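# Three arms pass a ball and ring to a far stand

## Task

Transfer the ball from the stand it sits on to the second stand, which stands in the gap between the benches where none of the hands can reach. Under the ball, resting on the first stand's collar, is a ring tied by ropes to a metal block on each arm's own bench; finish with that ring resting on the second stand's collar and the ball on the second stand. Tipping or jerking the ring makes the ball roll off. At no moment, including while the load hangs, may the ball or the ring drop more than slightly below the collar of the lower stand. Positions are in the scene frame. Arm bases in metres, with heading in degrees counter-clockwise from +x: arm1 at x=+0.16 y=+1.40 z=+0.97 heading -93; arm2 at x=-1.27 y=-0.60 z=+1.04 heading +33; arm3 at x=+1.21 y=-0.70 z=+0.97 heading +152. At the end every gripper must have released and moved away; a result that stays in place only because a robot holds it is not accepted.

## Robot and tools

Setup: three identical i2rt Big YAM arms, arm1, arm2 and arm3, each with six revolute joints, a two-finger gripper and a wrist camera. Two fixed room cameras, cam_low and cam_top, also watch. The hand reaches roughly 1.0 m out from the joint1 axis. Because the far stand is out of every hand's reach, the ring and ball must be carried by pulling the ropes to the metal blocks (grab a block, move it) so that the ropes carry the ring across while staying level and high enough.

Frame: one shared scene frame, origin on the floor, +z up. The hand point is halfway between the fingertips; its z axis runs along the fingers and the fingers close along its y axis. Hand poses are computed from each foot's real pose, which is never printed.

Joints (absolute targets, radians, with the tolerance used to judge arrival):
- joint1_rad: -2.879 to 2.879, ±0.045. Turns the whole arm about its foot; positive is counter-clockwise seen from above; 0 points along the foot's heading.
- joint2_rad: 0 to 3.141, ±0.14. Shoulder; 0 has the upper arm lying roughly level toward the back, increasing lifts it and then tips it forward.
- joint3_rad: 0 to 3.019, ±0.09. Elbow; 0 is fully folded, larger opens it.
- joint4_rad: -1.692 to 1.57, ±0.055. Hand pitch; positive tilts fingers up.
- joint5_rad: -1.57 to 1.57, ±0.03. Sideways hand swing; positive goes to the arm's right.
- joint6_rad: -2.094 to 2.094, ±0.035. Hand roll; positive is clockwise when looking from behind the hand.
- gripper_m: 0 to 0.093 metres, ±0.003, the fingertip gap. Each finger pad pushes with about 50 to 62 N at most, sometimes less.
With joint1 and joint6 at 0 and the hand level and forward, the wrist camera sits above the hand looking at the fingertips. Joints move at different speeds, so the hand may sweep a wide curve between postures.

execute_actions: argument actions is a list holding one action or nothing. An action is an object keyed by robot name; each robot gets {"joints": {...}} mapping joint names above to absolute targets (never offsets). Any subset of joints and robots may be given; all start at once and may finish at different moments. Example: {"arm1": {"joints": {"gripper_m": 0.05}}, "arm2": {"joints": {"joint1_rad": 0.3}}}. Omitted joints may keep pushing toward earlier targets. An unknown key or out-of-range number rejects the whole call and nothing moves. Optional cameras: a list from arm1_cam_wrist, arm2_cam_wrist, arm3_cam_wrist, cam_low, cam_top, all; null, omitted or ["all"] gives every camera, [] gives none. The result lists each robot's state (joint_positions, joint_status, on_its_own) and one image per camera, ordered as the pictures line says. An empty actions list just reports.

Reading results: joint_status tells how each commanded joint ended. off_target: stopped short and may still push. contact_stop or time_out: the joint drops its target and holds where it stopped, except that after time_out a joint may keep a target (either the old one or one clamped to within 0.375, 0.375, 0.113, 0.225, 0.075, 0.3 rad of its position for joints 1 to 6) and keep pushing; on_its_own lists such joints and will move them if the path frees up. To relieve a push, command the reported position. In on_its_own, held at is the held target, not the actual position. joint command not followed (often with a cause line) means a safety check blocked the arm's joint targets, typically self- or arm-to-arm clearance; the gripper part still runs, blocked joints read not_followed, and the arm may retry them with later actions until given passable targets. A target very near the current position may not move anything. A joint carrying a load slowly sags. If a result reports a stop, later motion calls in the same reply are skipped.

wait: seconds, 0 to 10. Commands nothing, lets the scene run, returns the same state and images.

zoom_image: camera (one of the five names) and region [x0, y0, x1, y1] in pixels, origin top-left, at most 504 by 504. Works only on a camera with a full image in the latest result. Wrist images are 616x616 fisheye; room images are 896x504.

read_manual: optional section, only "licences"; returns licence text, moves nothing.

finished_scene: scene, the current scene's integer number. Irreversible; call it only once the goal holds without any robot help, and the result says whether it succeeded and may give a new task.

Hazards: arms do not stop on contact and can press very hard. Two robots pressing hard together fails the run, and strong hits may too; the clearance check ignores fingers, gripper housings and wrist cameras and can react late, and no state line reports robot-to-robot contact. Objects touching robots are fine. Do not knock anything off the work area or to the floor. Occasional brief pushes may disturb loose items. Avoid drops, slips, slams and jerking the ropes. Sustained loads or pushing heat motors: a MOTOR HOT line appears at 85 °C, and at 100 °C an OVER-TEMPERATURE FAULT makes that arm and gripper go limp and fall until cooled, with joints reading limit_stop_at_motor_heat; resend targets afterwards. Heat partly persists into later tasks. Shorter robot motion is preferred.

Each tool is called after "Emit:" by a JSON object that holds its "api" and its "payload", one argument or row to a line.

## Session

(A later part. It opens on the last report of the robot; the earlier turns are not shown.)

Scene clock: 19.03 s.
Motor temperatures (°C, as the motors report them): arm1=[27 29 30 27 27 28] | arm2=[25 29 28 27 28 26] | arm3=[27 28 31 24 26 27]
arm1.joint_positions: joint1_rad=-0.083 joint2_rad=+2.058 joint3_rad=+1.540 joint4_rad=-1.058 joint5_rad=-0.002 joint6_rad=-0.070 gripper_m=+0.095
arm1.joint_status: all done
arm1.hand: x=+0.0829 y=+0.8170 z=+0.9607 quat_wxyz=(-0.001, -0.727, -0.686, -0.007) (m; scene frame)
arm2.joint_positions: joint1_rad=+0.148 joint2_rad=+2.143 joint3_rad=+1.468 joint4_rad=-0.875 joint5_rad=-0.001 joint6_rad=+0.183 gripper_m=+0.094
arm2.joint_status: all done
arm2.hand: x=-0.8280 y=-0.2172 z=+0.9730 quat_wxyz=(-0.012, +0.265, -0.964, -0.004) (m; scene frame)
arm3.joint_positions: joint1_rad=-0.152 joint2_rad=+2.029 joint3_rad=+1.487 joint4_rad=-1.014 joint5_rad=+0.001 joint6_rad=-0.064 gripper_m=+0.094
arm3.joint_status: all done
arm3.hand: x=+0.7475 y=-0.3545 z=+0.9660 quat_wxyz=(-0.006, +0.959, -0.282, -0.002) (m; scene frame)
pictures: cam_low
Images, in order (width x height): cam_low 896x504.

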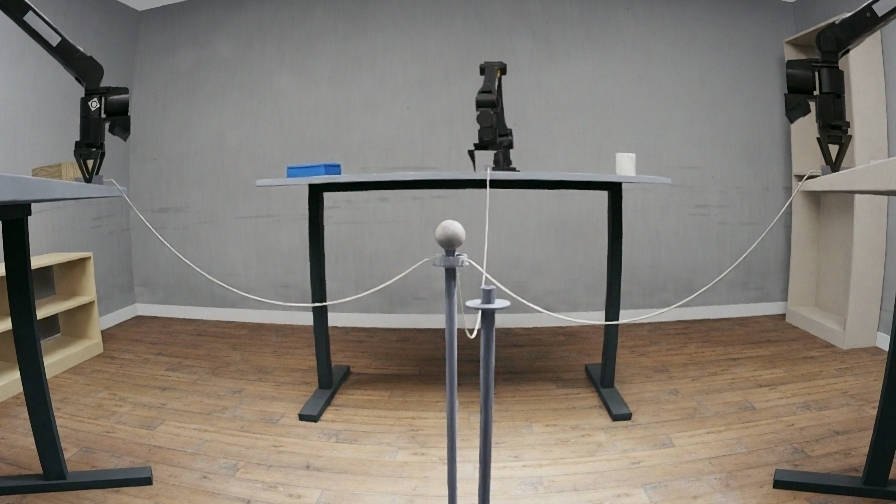

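Emit:
{"api": "execute_actions", "payload": {
  "actions": [
    {"arm1":{"joints":{"gripper_m":0}},"arm2":{"joints":{"gripper_m":0}},"arm3":{"joints":{"gripper_m":0}}}
  ],
  "cameras": []
}}

Emit:
{"api": "execute_actions", "payload": {
  "actions": [
    {"arm1":{"joints":{"joint2_rad":1.5,"joint3_rad":1.4}},"arm2":{"joints":{"joint2_rad":1.9,"joint4_rad":-0.7}},"arm3":{"joints":{"joint2_rad":1.85,"joint4_rad":-0.85}}}
  ],
  "cameras": ["cam_low"]
}}

Emit:
{"api": "execute_actions", "payload": {
  "actions": [
    {"arm1":{"joints":{"joint2_rad":0.881,"joint3_rad":0.83,"joint4_rad":-0.843,"joint6_rad":0}},"arm2":{"joints":{"joint2_rad":1.698,"joint3_rad":1.38,"joint4_rad":-0.573}},"arm3":{"joints":{"joint2_rad":1.673,"joint3_rad":1.55,"joint4_rad":-0.753,"joint6_rad":0}}}
  ]
}}

Scene clock: 24.70 s.
Motor temperatures (°C, as the motors report them): arm1=[27 30 30 27 27 28] | arm2=[25 29 28 27 28 26] | arm3=[27 29 31 24 26 27]
arm1.joint_positions: joint1_rad=-0.083 joint2_rad=+2.058 joint3_rad=+1.540 joint4_rad=-1.057 joint5_rad=-0.001 joint6_rad=-0.072 gripper_m=+0.025
arm1.joint_status: gripper_m off_target (ended at +0.025, target +0.000)
arm1.hand: x=+0.0826 y=+0.8168 z=+0.9607 quat_wxyz=(+0.000, -0.727, -0.687, -0.006) (m; scene frame)
arm2.joint_positions: joint1_rad=+0.148 joint2_rad=+2.143 joint3_rad=+1.468 joint4_rad=-0.874 joint5_rad=-0.001 joint6_rad=+0.184 gripper_m=+0.024
arm2.joint_status: gripper_m off_target (ended at +0.024, target +0.000)
arm2.hand: x=-0.8277 y=-0.2172 z=+0.9730 quat_wxyz=(-0.012, +0.265, -0.964, -0.004) (m; scene frame)
arm3.joint_positions: joint1_rad=-0.152 joint2_rad=+2.029 joint3_rad=+1.487 joint4_rad=-1.013 joint5_rad=+0.001 joint6_rad=-0.065 gripper_m=+0.024
arm3.joint_status: gripper_m off_target (ended at +0.024, target +0.000)
arm3.hand: x=+0.7475 y=-0.3542 z=+0.9660 quat_wxyz=(-0.006, +0.960, -0.281, -0.002) (m; scene frame)
pictures: none
No camera images: the call's "cameras" was empty. Leave "cameras" out to get every camera's image.

Scene clock: 26.33 s.
Motor temperatures (°C, as the motors report them): arm1=[27 30 31 27 27 28] | arm2=[25 29 28 27 28 26] | arm3=[27 29 32 24 26 27]
arm1.joint_positions: joint1_rad=-0.083 joint2_rad=+1.510 joint3_rad=+1.381 joint4_rad=-1.050 joint5_rad=-0.001 joint6_rad=-0.072 gripper_m=+0.025
arm1.joint_status: all done
arm1.hand: x=+0.0871 y=+0.8663 z=+1.1988 quat_wxyz=(-0.125, -0.714, -0.674, +0.146) (m; scene frame)
arm2.joint_positions: joint1_rad=+0.148 joint2_rad=+1.902 joint3_rad=+1.475 joint4_rad=-0.713 joint5_rad=-0.001 joint6_rad=+0.184 gripper_m=+0.024
arm2.joint_status: all done
arm2.hand: x=-0.7745 y=-0.1695 z=+1.1306 quat_wxyz=(-0.195, +0.259, -0.941, -0.093) (m; scene frame)
arm3.joint_positions: joint1_rad=-0.152 joint2_rad=+1.836 joint3_rad=+1.487 joint4_rad=-0.864 joint5_rad=+0.001 joint6_rad=-0.065 gripper_m=+0.024
arm3.joint_status: all done
arm3.hand: x=+0.7055 y=-0.3246 z=+1.0858 quat_wxyz=(-0.065, +0.945, -0.276, -0.162) (m; scene frame)
pictures: cam_low
Images, in order (width x height): cam_low 896x504.

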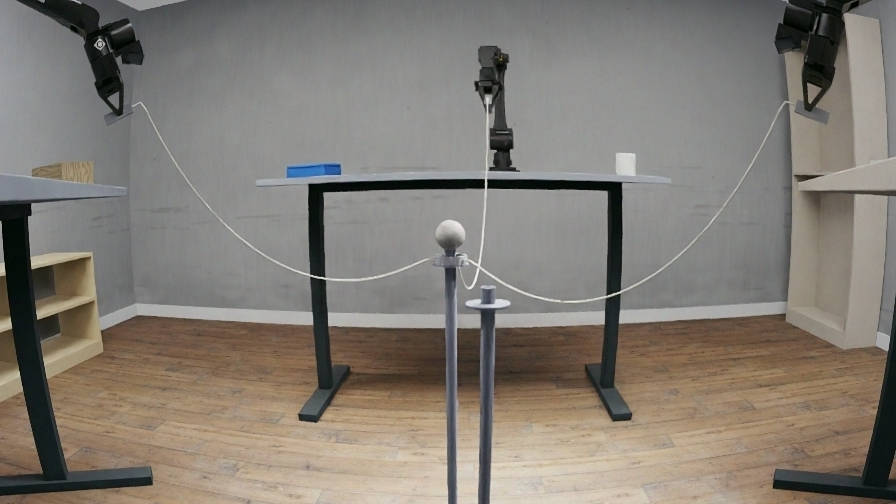

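Scene clock: 27.63 s.
Motor temperatures (°C, as the motors report them): arm1=[27 30 31 27 27 28] | arm2=[25 29 29 27 28 26] | arm3=[27 29 32 24 26 27]
arm1.joint_positions: joint1_rad=-0.083 joint2_rad=+0.879 joint3_rad=+0.829 joint4_rad=-0.861 joint5_rad=-0.001 joint6_rad=-0.010 gripper_m=+0.025
arm1.joint_status: all done
arm1.hand: x=+0.1091 y=+1.0393 z=+1.2153 quat_wxyz=(-0.214, -0.709, -0.628, +0.240) (m; scene frame)
arm2.joint_positions: joint1_rad=+0.148 joint2_rad=+1.693 joint3_rad=+1.380 joint4_rad=-0.592 joint5_rad=-0.001 joint6_rad=+0.184 gripper_m=+0.024
arm2.joint_status: all done
arm2.hand: x=-0.7817 y=-0.1752 z=+1.2328 quat_wxyz=(-0.296, +0.251, -0.910, -0.142) (m; scene frame)
arm3.joint_positions: joint1_rad=-0.152 joint2_rad=+1.660 joint3_rad=+1.520 joint4_rad=-0.769 joint5_rad=+0.001 joint6_rad=-0.016 gripper_m=+0.024
arm3.joint_status: all done
arm3.hand: x=+0.6870 y=-0.3125 z=+1.2230 quat_wxyz=(-0.108, +0.902, -0.287, -0.303) (m; scene frame)
pictures: arm1_cam_wrist, arm2_cam_wrist, arm3_cam_wrist, cam_low, cam_top
Images, in order (width x height): arm1_cam_wrist 616x616, arm2_cam_wrist 616x616, arm3_cam_wrist 616x616, cam_low 896x504, cam_top 896x504.

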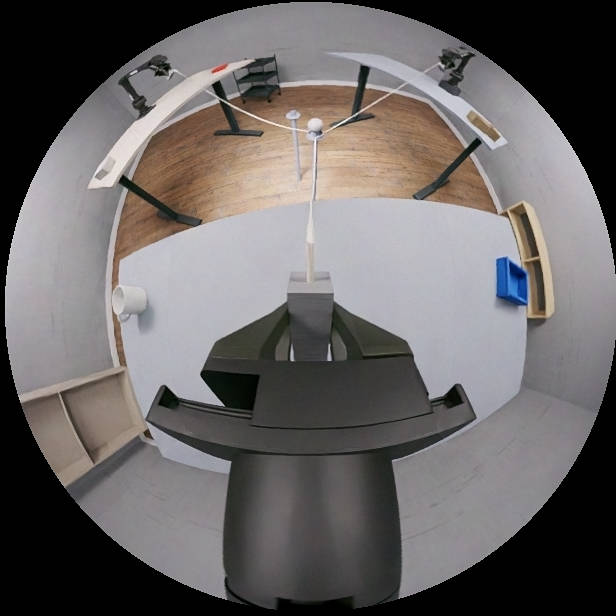

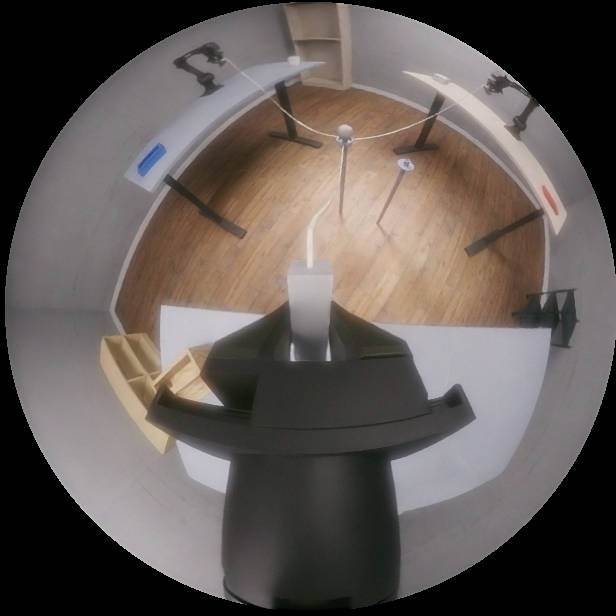

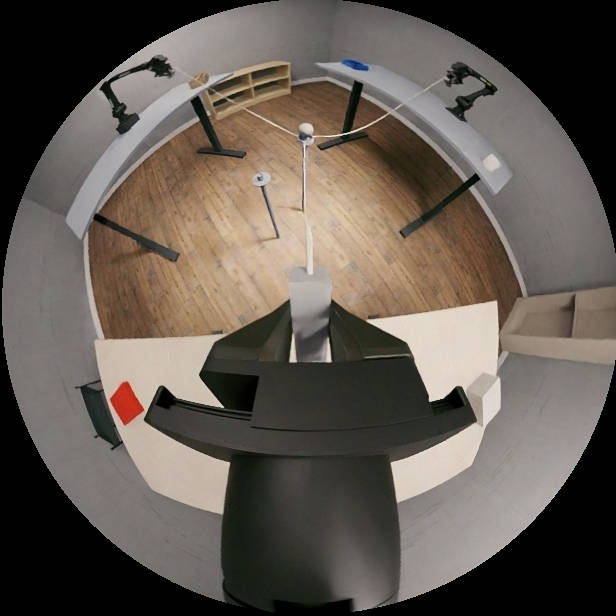

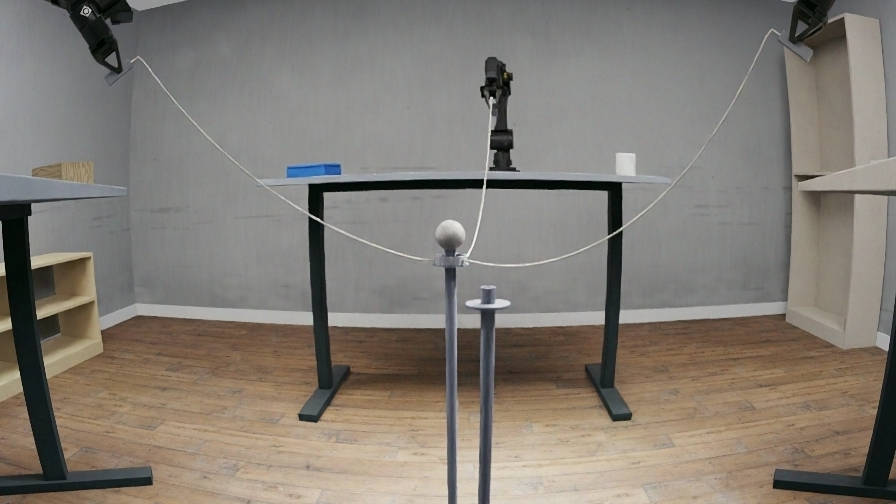

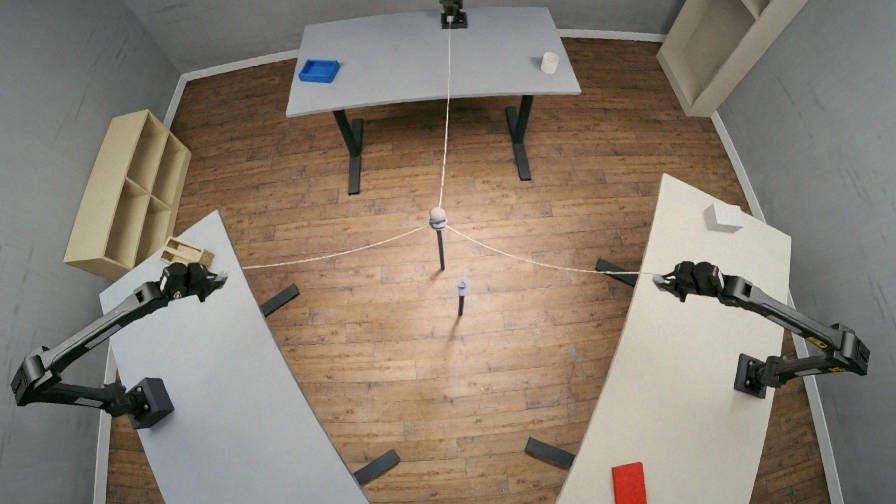

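Emit:
{"api": "execute_actions", "payload": {
  "actions": [
    {"arm1":{"joints":{"joint2_rad":0.80,"joint3_rad":0.945,"joint4_rad":-1.011}},"arm2":{"joints":{"joint2_rad":1.645,"joint3_rad":1.455,"joint4_rad":-0.671}},"arm3":{"joints":{"joint2_rad":1.555,"joint4_rad":-0.859}}}
  ],
  "cameras": ["cam_low","arm2_cam_wrist","arm3_cam_wrist"]
}}

Scene clock: 31.63 s.
Motor temperatures (°C, as the motors report them): arm1=[27 29 31 27 27 28] | arm2=[25 29 29 27 28 26] | arm3=[27 29 33 24 26 27]
arm1.joint_positions: joint1_rad=-0.083 joint2_rad=+0.800 joint3_rad=+0.883 joint4_rad=-1.008 joint5_rad=-0.001 joint6_rad=-0.010 gripper_m=+0.025
arm1.joint_status: all done
arm1.hand: x=+0.1126 y=+1.0682 z=+1.2485 quat_wxyz=(-0.210, -0.710, -0.630, +0.235) (m; scene frame)
arm2.joint_positions: joint1_rad=+0.148 joint2_rad=+1.655 joint3_rad=+1.380 joint4_rad=-0.660 joint5_rad=-0.001 joint6_rad=+0.184 gripper_m=+0.024
arm2.joint_status: all done
arm2.hand: x=-0.7936 y=-0.1856 z=+1.2463 quat_wxyz=(-0.284, +0.252, -0.915, -0.136) (m; scene frame)
arm3.joint_positions: joint1_rad=-0.152 joint2_rad=+1.546 joint3_rad=+1.520 joint4_rad=-0.849 joint5_rad=+0.001 joint6_rad=-0.016 gripper_m=+0.024
arm3.joint_status: all done
arm3.hand: x=+0.7128 y=-0.3322 z=+1.2807 quat_wxyz=(-0.112, +0.897, -0.285, -0.318) (m; scene frame)
pictures: arm2_cam_wrist, arm3_cam_wrist, cam_low
Images, in order (width x height): arm2_cam_wrist 616x616, arm3_cam_wrist 616x616, cam_low 896x504.

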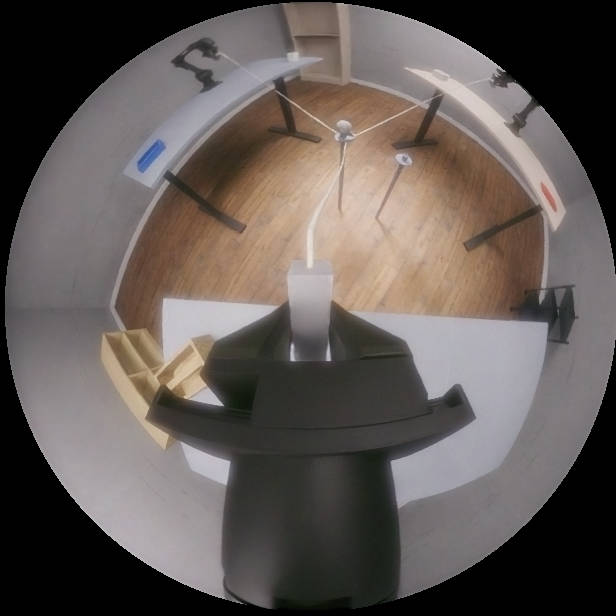

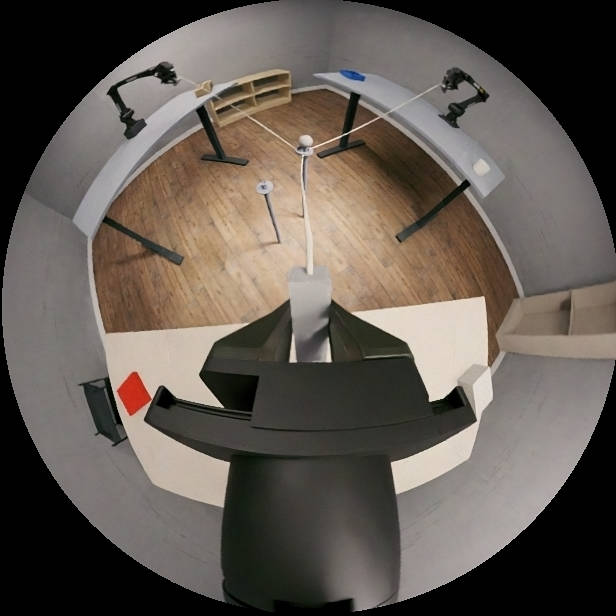

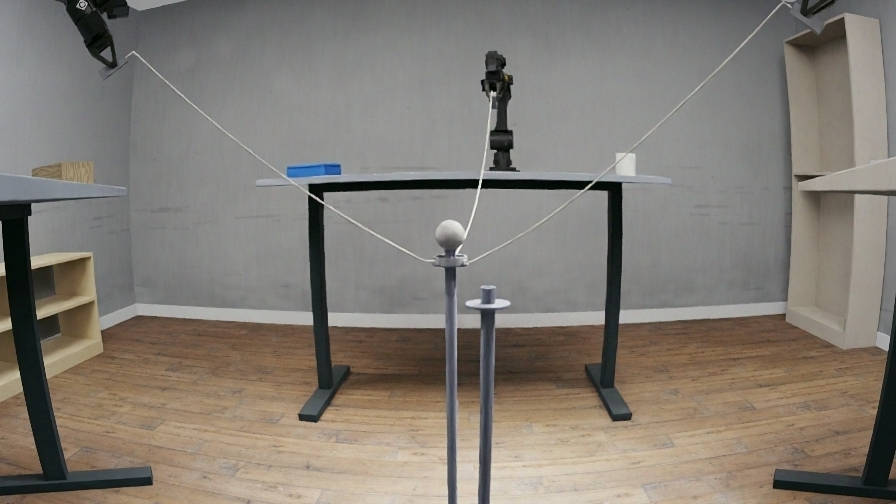

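Emit:
{"api": "execute_actions", "payload": {
  "actions": [
    {"arm1":{"joints":{"joint3_rad":1.0}},"arm2":{"joints":{"joint2_rad":1.62,"joint3_rad":1.51}},"arm3":{"joints":{"joint2_rad":1.52}}}
  ],
  "cameras": ["cam_low","arm2_cam_wrist"]
}}

Emit:
{"api": "zoom_image", "payload": {
  "camera": "cam_low",
  "region": [370, 180, 560, 320]
}}

Scene clock: 34.37 s.
Motor temperatures (°C, as the motors report them): arm1=[27 29 32 27 27 28] | arm2=[25 29 30 27 28 26] | arm3=[27 29 33 24 26 27]
arm1.joint_positions: joint1_rad=-0.083 joint2_rad=+0.800 joint3_rad=+0.934 joint4_rad=-1.011 joint5_rad=-0.001 joint6_rad=-0.010 gripper_m=+0.025
arm1.joint_status: all done
arm1.hand: x=+0.1114 y=+1.0609 z=+1.2751 quat_wxyz=(-0.225, -0.704, -0.624, +0.252) (m; scene frame)
arm2.joint_positions: joint1_rad=+0.147 joint2_rad=+1.633 joint3_rad=+1.437 joint4_rad=-0.663 joint5_rad=-0.001 joint6_rad=+0.185 gripper_m=+0.024
arm2.joint_status: all done
arm2.hand: x=-0.7833 y=-0.1772 z=+1.2889 quat_wxyz=(-0.315, +0.248, -0.903, -0.151) (m; scene frame)
arm3.joint_positions: joint1_rad=-0.152 joint2_rad=+1.541 joint3_rad=+1.520 joint4_rad=-0.849 joint5_rad=+0.001 joint6_rad=-0.016 gripper_m=+0.024
arm3.joint_status: all done
arm3.hand: x=+0.7135 y=-0.3327 z=+1.2834 quat_wxyz=(-0.113, +0.896, -0.285, -0.320) (m; scene frame)
pictures: arm2_cam_wrist, cam_low
Images, in order (width x height): arm2_cam_wrist 616x616, cam_low 896x504.

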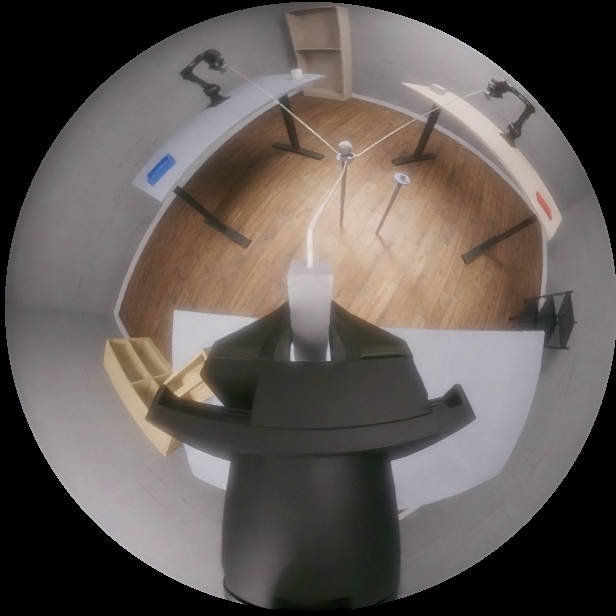

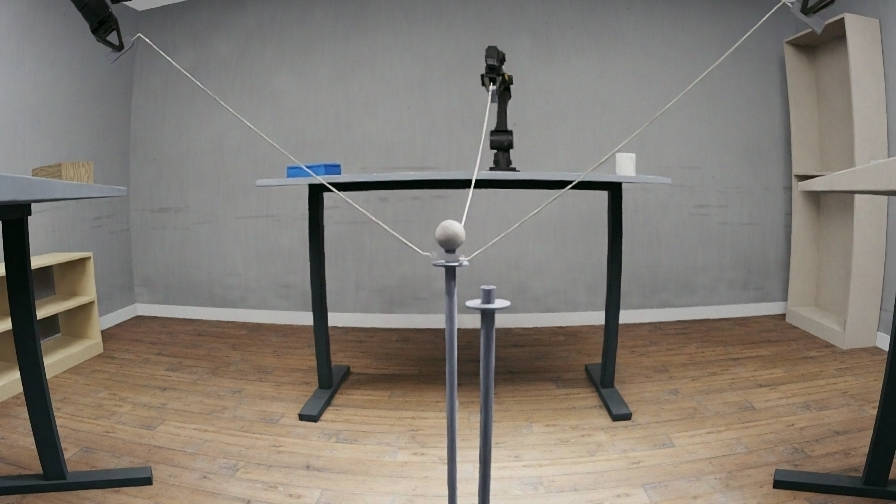

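Region (370, 180, 560, 320) of cam_low's 896x504 image, scaled by 2.653, with more detail than that image has; it fills the top 371 rows of this view, and the rest is white.

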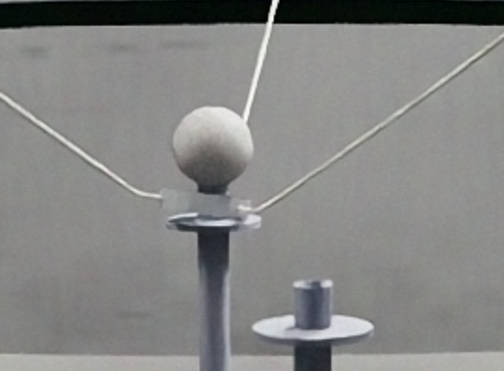

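Arm3 needs more pull.

Emit:
{"api": "execute_actions", "payload": {
  "actions": [
    {"arm1":{"joints":{"joint2_rad":0.77}},"arm2":{"joints":{"joint2_rad":1.605}},"arm3":{"joints":{"joint2_rad":1.49}}}
  ],
  "cameras": ["cam_low","arm2_cam_wrist"]
}}

Emit:
{"api": "zoom_image", "payload": {
  "camera": "cam_low",
  "region": [370, 180, 560, 320]
}}

Emit:
{"api": "zoom_image", "payload": {
  "camera": "arm2_cam_wrist",
  "region": [290, 110, 430, 210]
}}

Scene clock: 36.47 s.
Motor temperatures (°C, as the motors report them): arm1=[27 29 33 27 27 28] | arm2=[25 29 31 27 28 26] | arm3=[27 29 34 24 26 27]
arm1.joint_positions: joint1_rad=-0.083 joint2_rad=+0.785 joint3_rad=+0.934 joint4_rad=-1.011 joint5_rad=-0.001 joint6_rad=-0.009 gripper_m=+0.025
arm1.joint_status: all done
arm1.hand: x=+0.1117 y=+1.0637 z=+1.2801 quat_wxyz=(-0.230, -0.703, -0.622, +0.257) (m; scene frame)
arm2.joint_positions: joint1_rad=+0.147 joint2_rad=+1.628 joint3_rad=+1.437 joint4_rad=-0.663 joint5_rad=-0.001 joint6_rad=+0.185 gripper_m=+0.024
arm2.joint_status: all done
arm2.hand: x=-0.7837 y=-0.1776 z=+1.2920 quat_wxyz=(-0.318, +0.248, -0.902, -0.152) (m; scene frame)
arm3.joint_positions: joint1_rad=-0.152 joint2_rad=+1.509 joint3_rad=+1.520 joint4_rad=-0.849 joint5_rad=+0.001 joint6_rad=-0.016 gripper_m=+0.024
arm3.joint_status: all done
arm3.hand: x=+0.7184 y=-0.3366 z=+1.3030 quat_wxyz=(-0.118, +0.891, -0.283, -0.335) (m; scene frame)
pictures: arm2_cam_wrist, cam_low
Images, in order (width x height): arm2_cam_wrist 616x616, cam_low 896x504.

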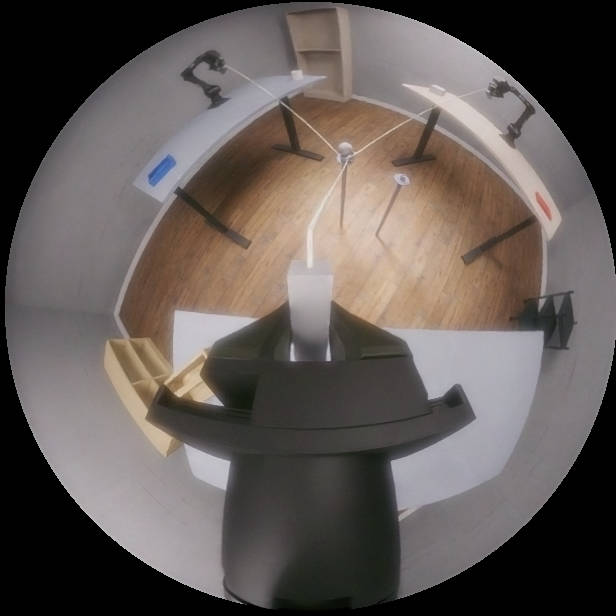

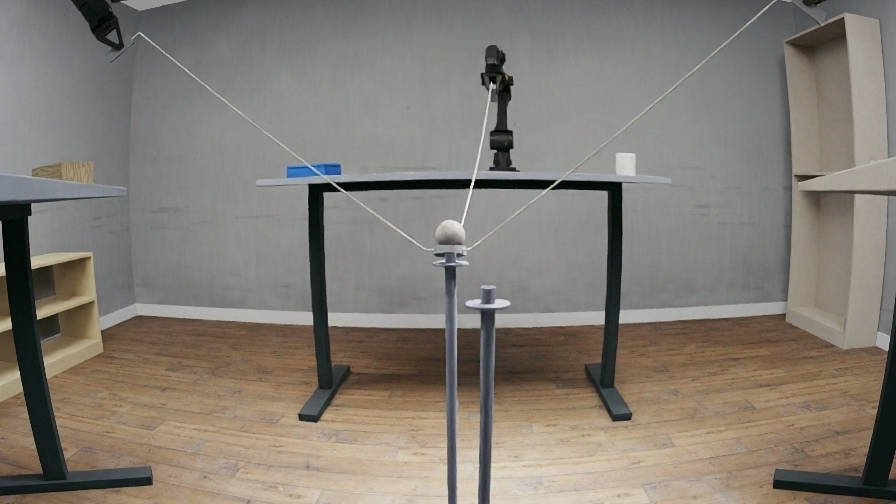

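Region (370, 180, 560, 320) of cam_low's 896x504 image, scaled by 2.653, with more detail than that image has; it fills the top 371 rows of this view, and the rest is white.

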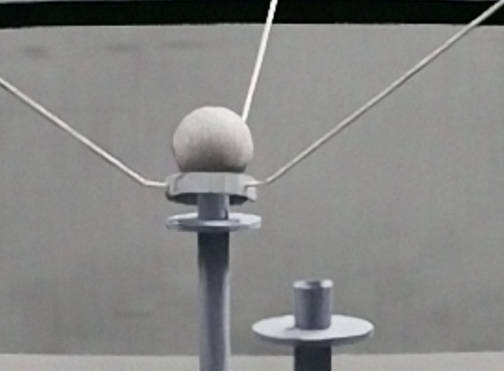

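Region (290, 110, 430, 210) of arm2_cam_wrist's 616x616 image, scaled by 3.600, with more detail than that image has; it fills the top 360 rows of this view, and the rest is white.

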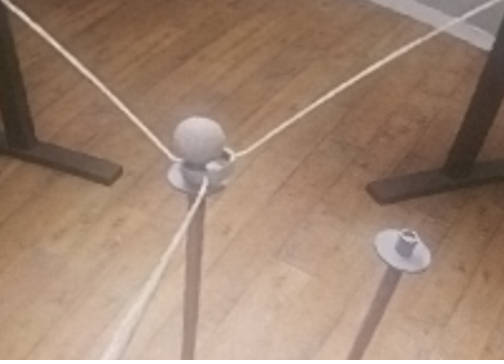

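Emit:
{"api": "execute_actions", "payload": {
  "actions": [
    {"arm1":{"joints":{"joint2_rad":0.73,"joint3_rad":1.03}}}
  ],
  "cameras": ["cam_low","arm2_cam_wrist"]
}}

Emit:
{"api": "zoom_image", "payload": {
  "camera": "cam_low",
  "region": [370, 180, 560, 320]
}}

Emit:
{"api": "zoom_image", "payload": {
  "camera": "arm2_cam_wrist",
  "region": [290, 110, 430, 210]
}}

Scene clock: 38.53 s.
Motor temperatures (°C, as the motors report them): arm1=[27 29 33 27 27 28] | arm2=[25 29 32 27 28 26] | arm3=[27 29 34 24 26 27]
arm1.joint_positions: joint1_rad=-0.083 joint2_rad=+0.740 joint3_rad=+0.957 joint4_rad=-1.011 joint5_rad=-0.001 joint6_rad=-0.009 gripper_m=+0.025
arm1.joint_status: all done
arm1.hand: x=+0.1123 y=+1.0699 z=+1.3066 quat_wxyz=(-0.250, -0.694, -0.614, +0.281) (m; scene frame)
arm2.joint_positions: joint1_rad=+0.147 joint2_rad=+1.628 joint3_rad=+1.437 joint4_rad=-0.663 joint5_rad=-0.001 joint6_rad=+0.185 gripper_m=+0.024
arm2.joint_status: not commanded
arm2.hand: x=-0.7837 y=-0.1776 z=+1.2920 quat_wxyz=(-0.318, +0.248, -0.902, -0.152) (m; scene frame)
arm3.joint_positions: joint1_rad=-0.152 joint2_rad=+1.509 joint3_rad=+1.520 joint4_rad=-0.849 joint5_rad=+0.001 joint6_rad=-0.016 gripper_m=+0.024
arm3.joint_status: not commanded
arm3.hand: x=+0.7184 y=-0.3366 z=+1.3030 quat_wxyz=(-0.118, +0.891, -0.283, -0.335) (m; scene frame)
pictures: arm2_cam_wrist, cam_low
Images, in order (width x height): arm2_cam_wrist 616x616, cam_low 896x504.

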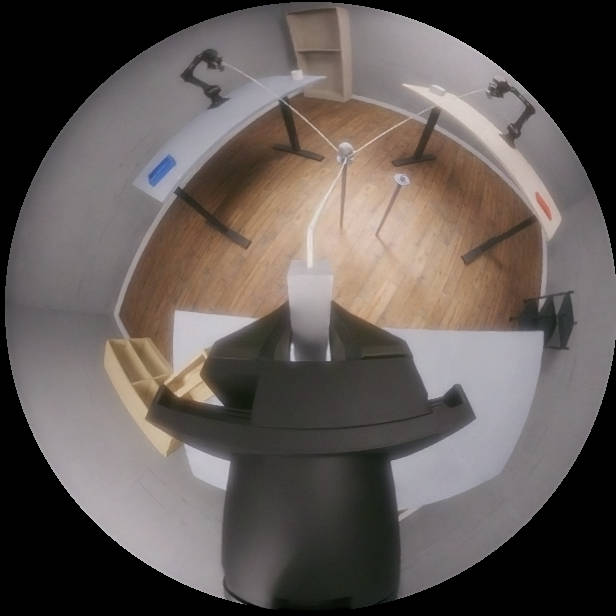

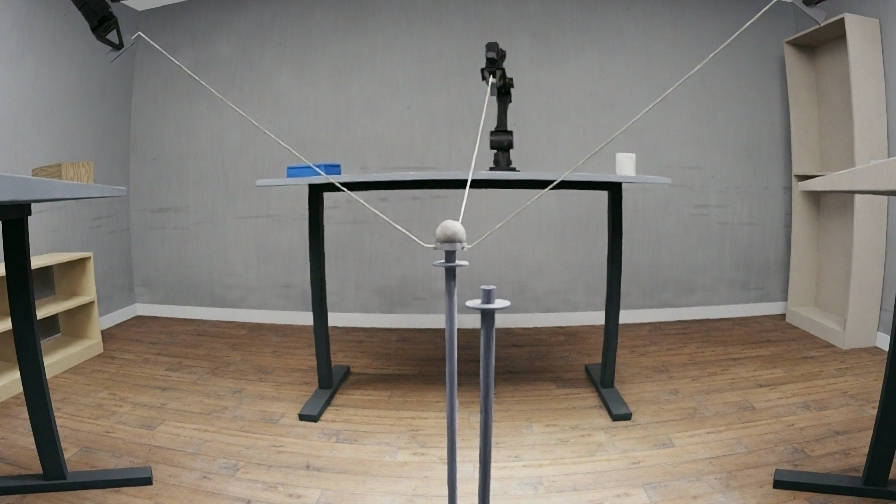

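Region (370, 180, 560, 320) of cam_low's 896x504 image, scaled by 2.653, with more detail than that image has; it fills the top 371 rows of this view, and the rest is white.

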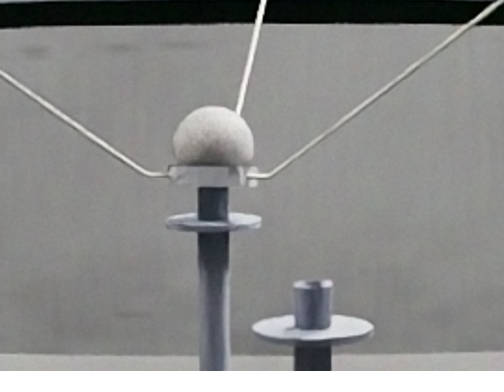

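Region (290, 110, 430, 210) of arm2_cam_wrist's 616x616 image, scaled by 3.600, with more detail than that image has; it fills the top 360 rows of this view, and the rest is white.

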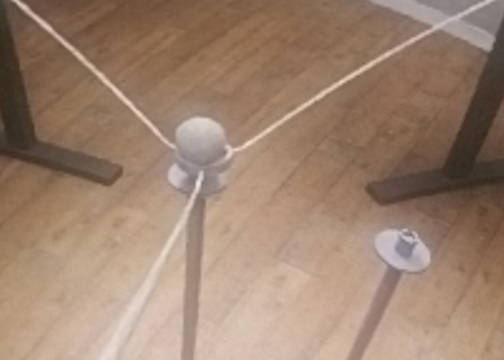

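Good. Lift all.

Emit:
{"api": "execute_actions", "payload": {
  "actions": [
    {"arm1":{"joints":{"joint2_rad":0.67,"joint3_rad":1.06}},"arm2":{"joints":{"joint2_rad":1.55}},"arm3":{"joints":{"joint2_rad":1.45}}}
  ],
  "cameras": ["cam_low","cam_top"]
}}

Emit:
{"api": "zoom_image", "payload": {
  "camera": "cam_low",
  "region": [370, 180, 560, 320]
}}

Scene clock: 40.70 s.
Motor temperatures (°C, as the motors report them): arm1=[27 29 34 27 27 28] | arm2=[25 29 32 27 28 26] | arm3=[27 29 34 24 26 27]
arm1.joint_positions: joint1_rad=-0.083 joint2_rad=+0.681 joint3_rad=+0.985 joint4_rad=-1.011 joint5_rad=-0.001 joint6_rad=-0.009 gripper_m=+0.025
arm1.joint_status: all done
arm1.hand: x=+0.1135 y=+1.0815 z=+1.3398 quat_wxyz=(-0.276, -0.681, -0.603, +0.311) (m; scene frame)
arm2.joint_positions: joint1_rad=+0.146 joint2_rad=+1.560 joint3_rad=+1.437 joint4_rad=-0.663 joint5_rad=-0.001 joint6_rad=+0.185 gripper_m=+0.024
arm2.joint_status: all done
arm2.hand: x=-0.7906 y=-0.1841 z=+1.3341 quat_wxyz=(-0.346, +0.244, -0.891, -0.166) (m; scene frame)
arm3.joint_positions: joint1_rad=-0.152 joint2_rad=+1.469 joint3_rad=+1.520 joint4_rad=-0.849 joint5_rad=+0.001 joint6_rad=-0.016 gripper_m=+0.024
arm3.joint_status: all done
arm3.hand: x=+0.7249 y=-0.3417 z=+1.3261 quat_wxyz=(-0.124, +0.884, -0.281, -0.352) (m; scene frame)
pictures: cam_low, cam_top
Images, in order (width x height): cam_low 896x504, cam_top 896x504.

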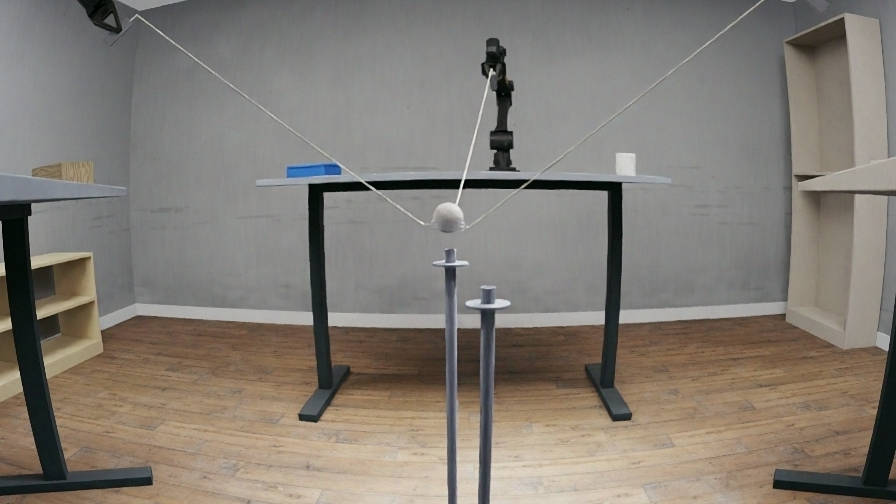

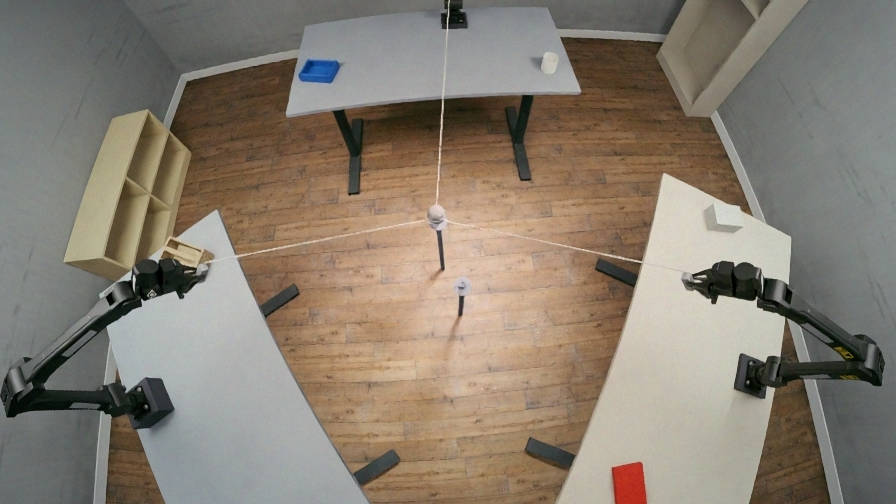

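Region (370, 180, 560, 320) of cam_low's 896x504 image, scaled by 2.653, with more detail than that image has; it fills the top 371 rows of this view, and the rest is white.

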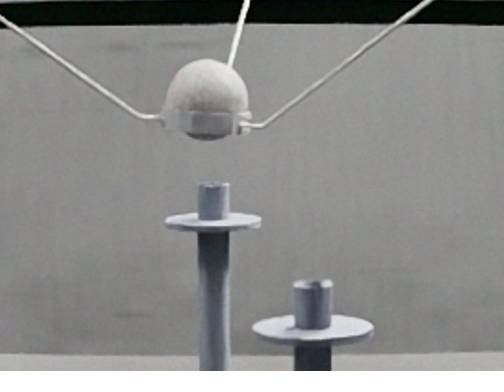

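Emit:
{"api": "execute_actions", "payload": {
  "actions": [
    {"arm1":{"joints":{"joint1_rad":0.002,"joint2_rad":0.901,"joint3_rad":1.155,"joint4_rad":-0.93}},"arm2":{"joints":{"joint1_rad":0.023,"joint2_rad":1.475,"joint3_rad":1.355}},"arm3":{"joints":{"joint1_rad":-0.063,"joint2_rad":1.305,"joint3_rad":1.38,"joint4_rad":-0.88}}}
  ],
  "cameras": ["cam_low","cam_top"]
}}

Emit:
{"api": "zoom_image", "payload": {
  "camera": "cam_low",
  "region": [370, 180, 560, 320]
}}

Scene clock: 46.83 s.
Motor temperatures (°C, as the motors report them): arm1=[27 28 35 27 27 28] | arm2=[25 29 33 27 28 26] | arm3=[27 29 35 24 26 27]
arm1.joint_positions: joint1_rad=-0.007 joint2_rad=+0.923 joint3_rad=+1.100 joint4_rad=-0.942 joint5_rad=+0.000 joint6_rad=-0.009 gripper_m=+0.025
arm1.joint_status: all done
arm1.hand: x=+0.1339 y=+1.0001 z=+1.3341 quat_wxyz=(-0.270, -0.666, -0.636, +0.281) (m; scene frame)
arm2.joint_positions: joint1_rad=+0.018 joint2_rad=+1.484 joint3_rad=+1.359 joint4_rad=-0.663 joint5_rad=+0.002 joint6_rad=+0.186 gripper_m=+0.024
arm2.joint_status: all done
arm2.hand: x=-0.7650 y=-0.2657 z=+1.3373 quat_wxyz=(-0.356, +0.186, -0.905, -0.142) (m; scene frame)
arm3.joint_positions: joint1_rad=-0.058 joint2_rad=+1.312 joint3_rad=+1.375 joint4_rad=-0.875 joint5_rad=+0.001 joint6_rad=-0.015 gripper_m=+0.024
arm3.joint_status: all done
arm3.hand: x=+0.7473 y=-0.4217 z=+1.3284 quat_wxyz=(-0.105, +0.899, -0.240, -0.352) (m; scene frame)
pictures: cam_low, cam_top
Images, in order (width x height): cam_low 896x504, cam_top 896x504.

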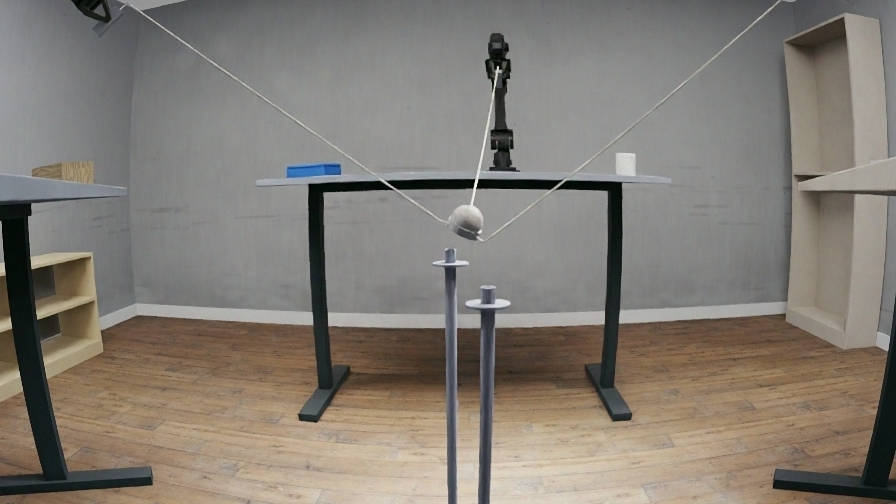

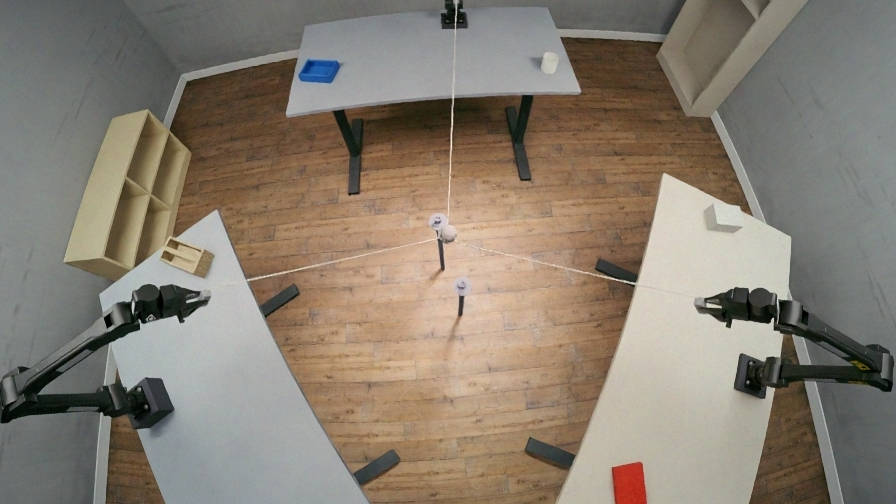

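Region (370, 180, 560, 320) of cam_low's 896x504 image, scaled by 2.653, with more detail than that image has; it fills the top 371 rows of this view, and the rest is white.

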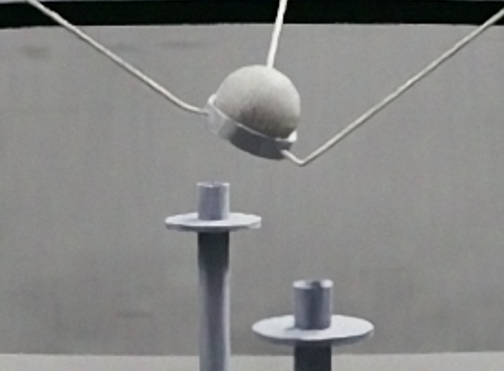

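Tilted; check whether transient.

Emit:
{"api": "execute_actions", "payload": {
  "actions": [],
  "cameras": ["cam_low","cam_top"]
}}

Emit:
{"api": "zoom_image", "payload": {
  "camera": "cam_low",
  "region": [370, 180, 560, 320]
}}

Emit:
{"api": "zoom_image", "payload": {
  "camera": "cam_top",
  "region": [390, 190, 510, 310]
}}

Scene clock: 47.80 s.
Motor temperatures (°C, as the motors report them): arm1=[27 28 35 27 27 28] | arm2=[25 29 33 27 28 26] | arm3=[27 29 35 24 26 27]
arm1.joint_positions: joint1_rad=-0.007 joint2_rad=+0.923 joint3_rad=+1.100 joint4_rad=-0.942 joint5_rad=+0.000 joint6_rad=-0.009 gripper_m=+0.025
arm1.joint_status: all done
arm1.hand: x=+0.1339 y=+1.0001 z=+1.3341 quat_wxyz=(-0.270, -0.666, -0.636, +0.281) (m; scene frame)
arm2.joint_positions: joint1_rad=+0.018 joint2_rad=+1.484 joint3_rad=+1.359 joint4_rad=-0.663 joint5_rad=+0.002 joint6_rad=+0.186 gripper_m=+0.024
arm2.joint_status: all done
arm2.hand: x=-0.7650 y=-0.2657 z=+1.3373 quat_wxyz=(-0.356, +0.186, -0.905, -0.142) (m; scene frame)
arm3.joint_positions: joint1_rad=-0.058 joint2_rad=+1.312 joint3_rad=+1.375 joint4_rad=-0.875 joint5_rad=+0.001 joint6_rad=-0.015 gripper_m=+0.024
arm3.joint_status: all done
arm3.hand: x=+0.7473 y=-0.4217 z=+1.3284 quat_wxyz=(-0.105, +0.899, -0.240, -0.352) (m; scene frame)
pictures: cam_low, cam_top
Images, in order (width x height): cam_low 896x504, cam_top 896x504.

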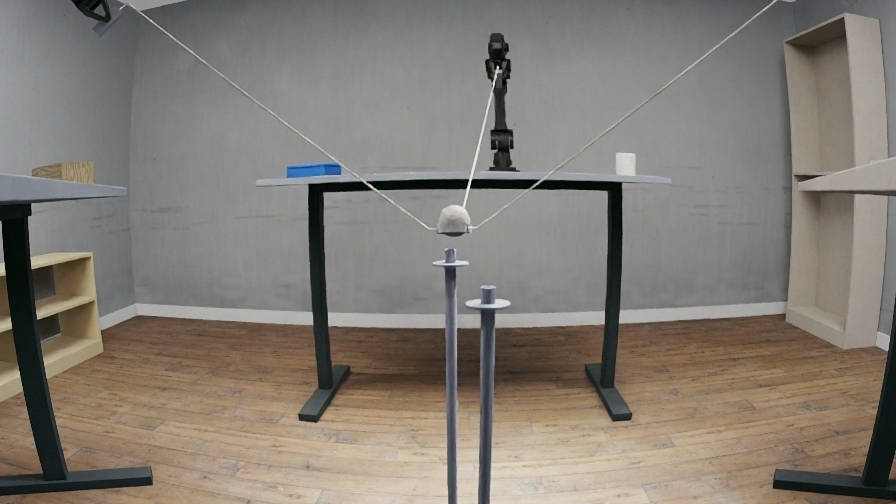

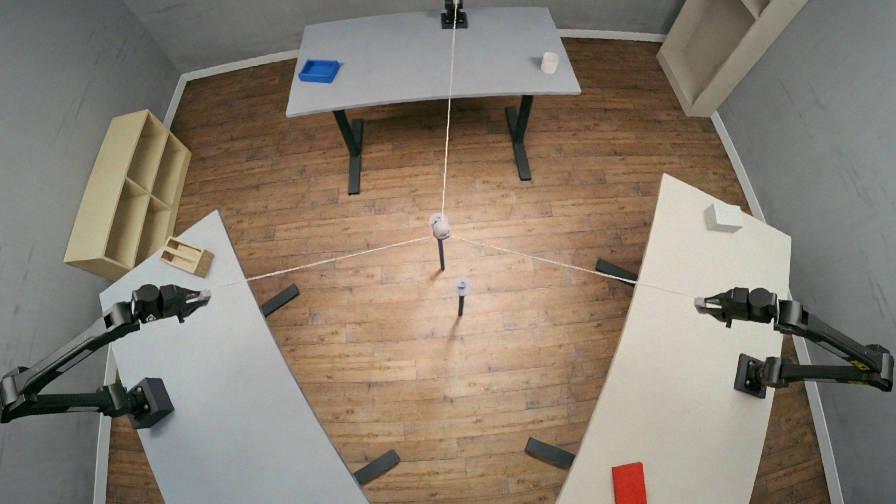

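Region (370, 180, 560, 320) of cam_low's 896x504 image, scaled by 2.653, with more detail than that image has; it fills the top 371 rows of this view, and the rest is white.

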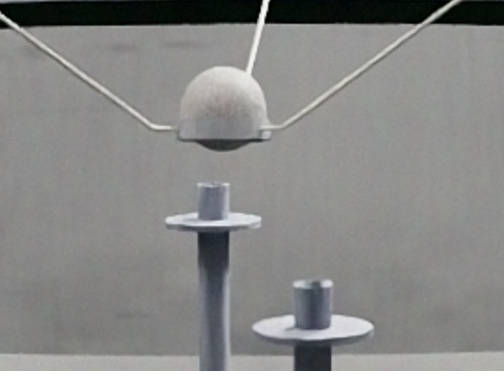

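Region (390, 190, 510, 310) of cam_top's 896x504 image, scaled by 4.200, with more detail than that image has.

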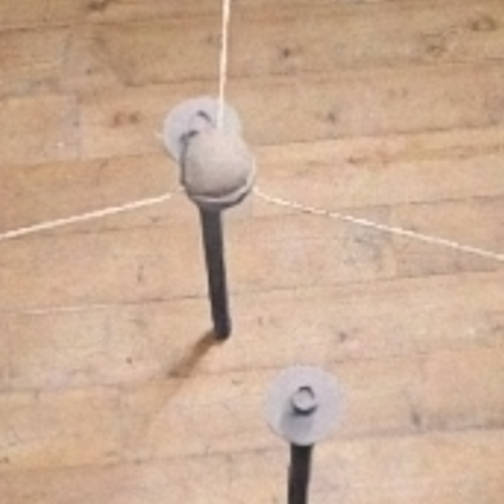

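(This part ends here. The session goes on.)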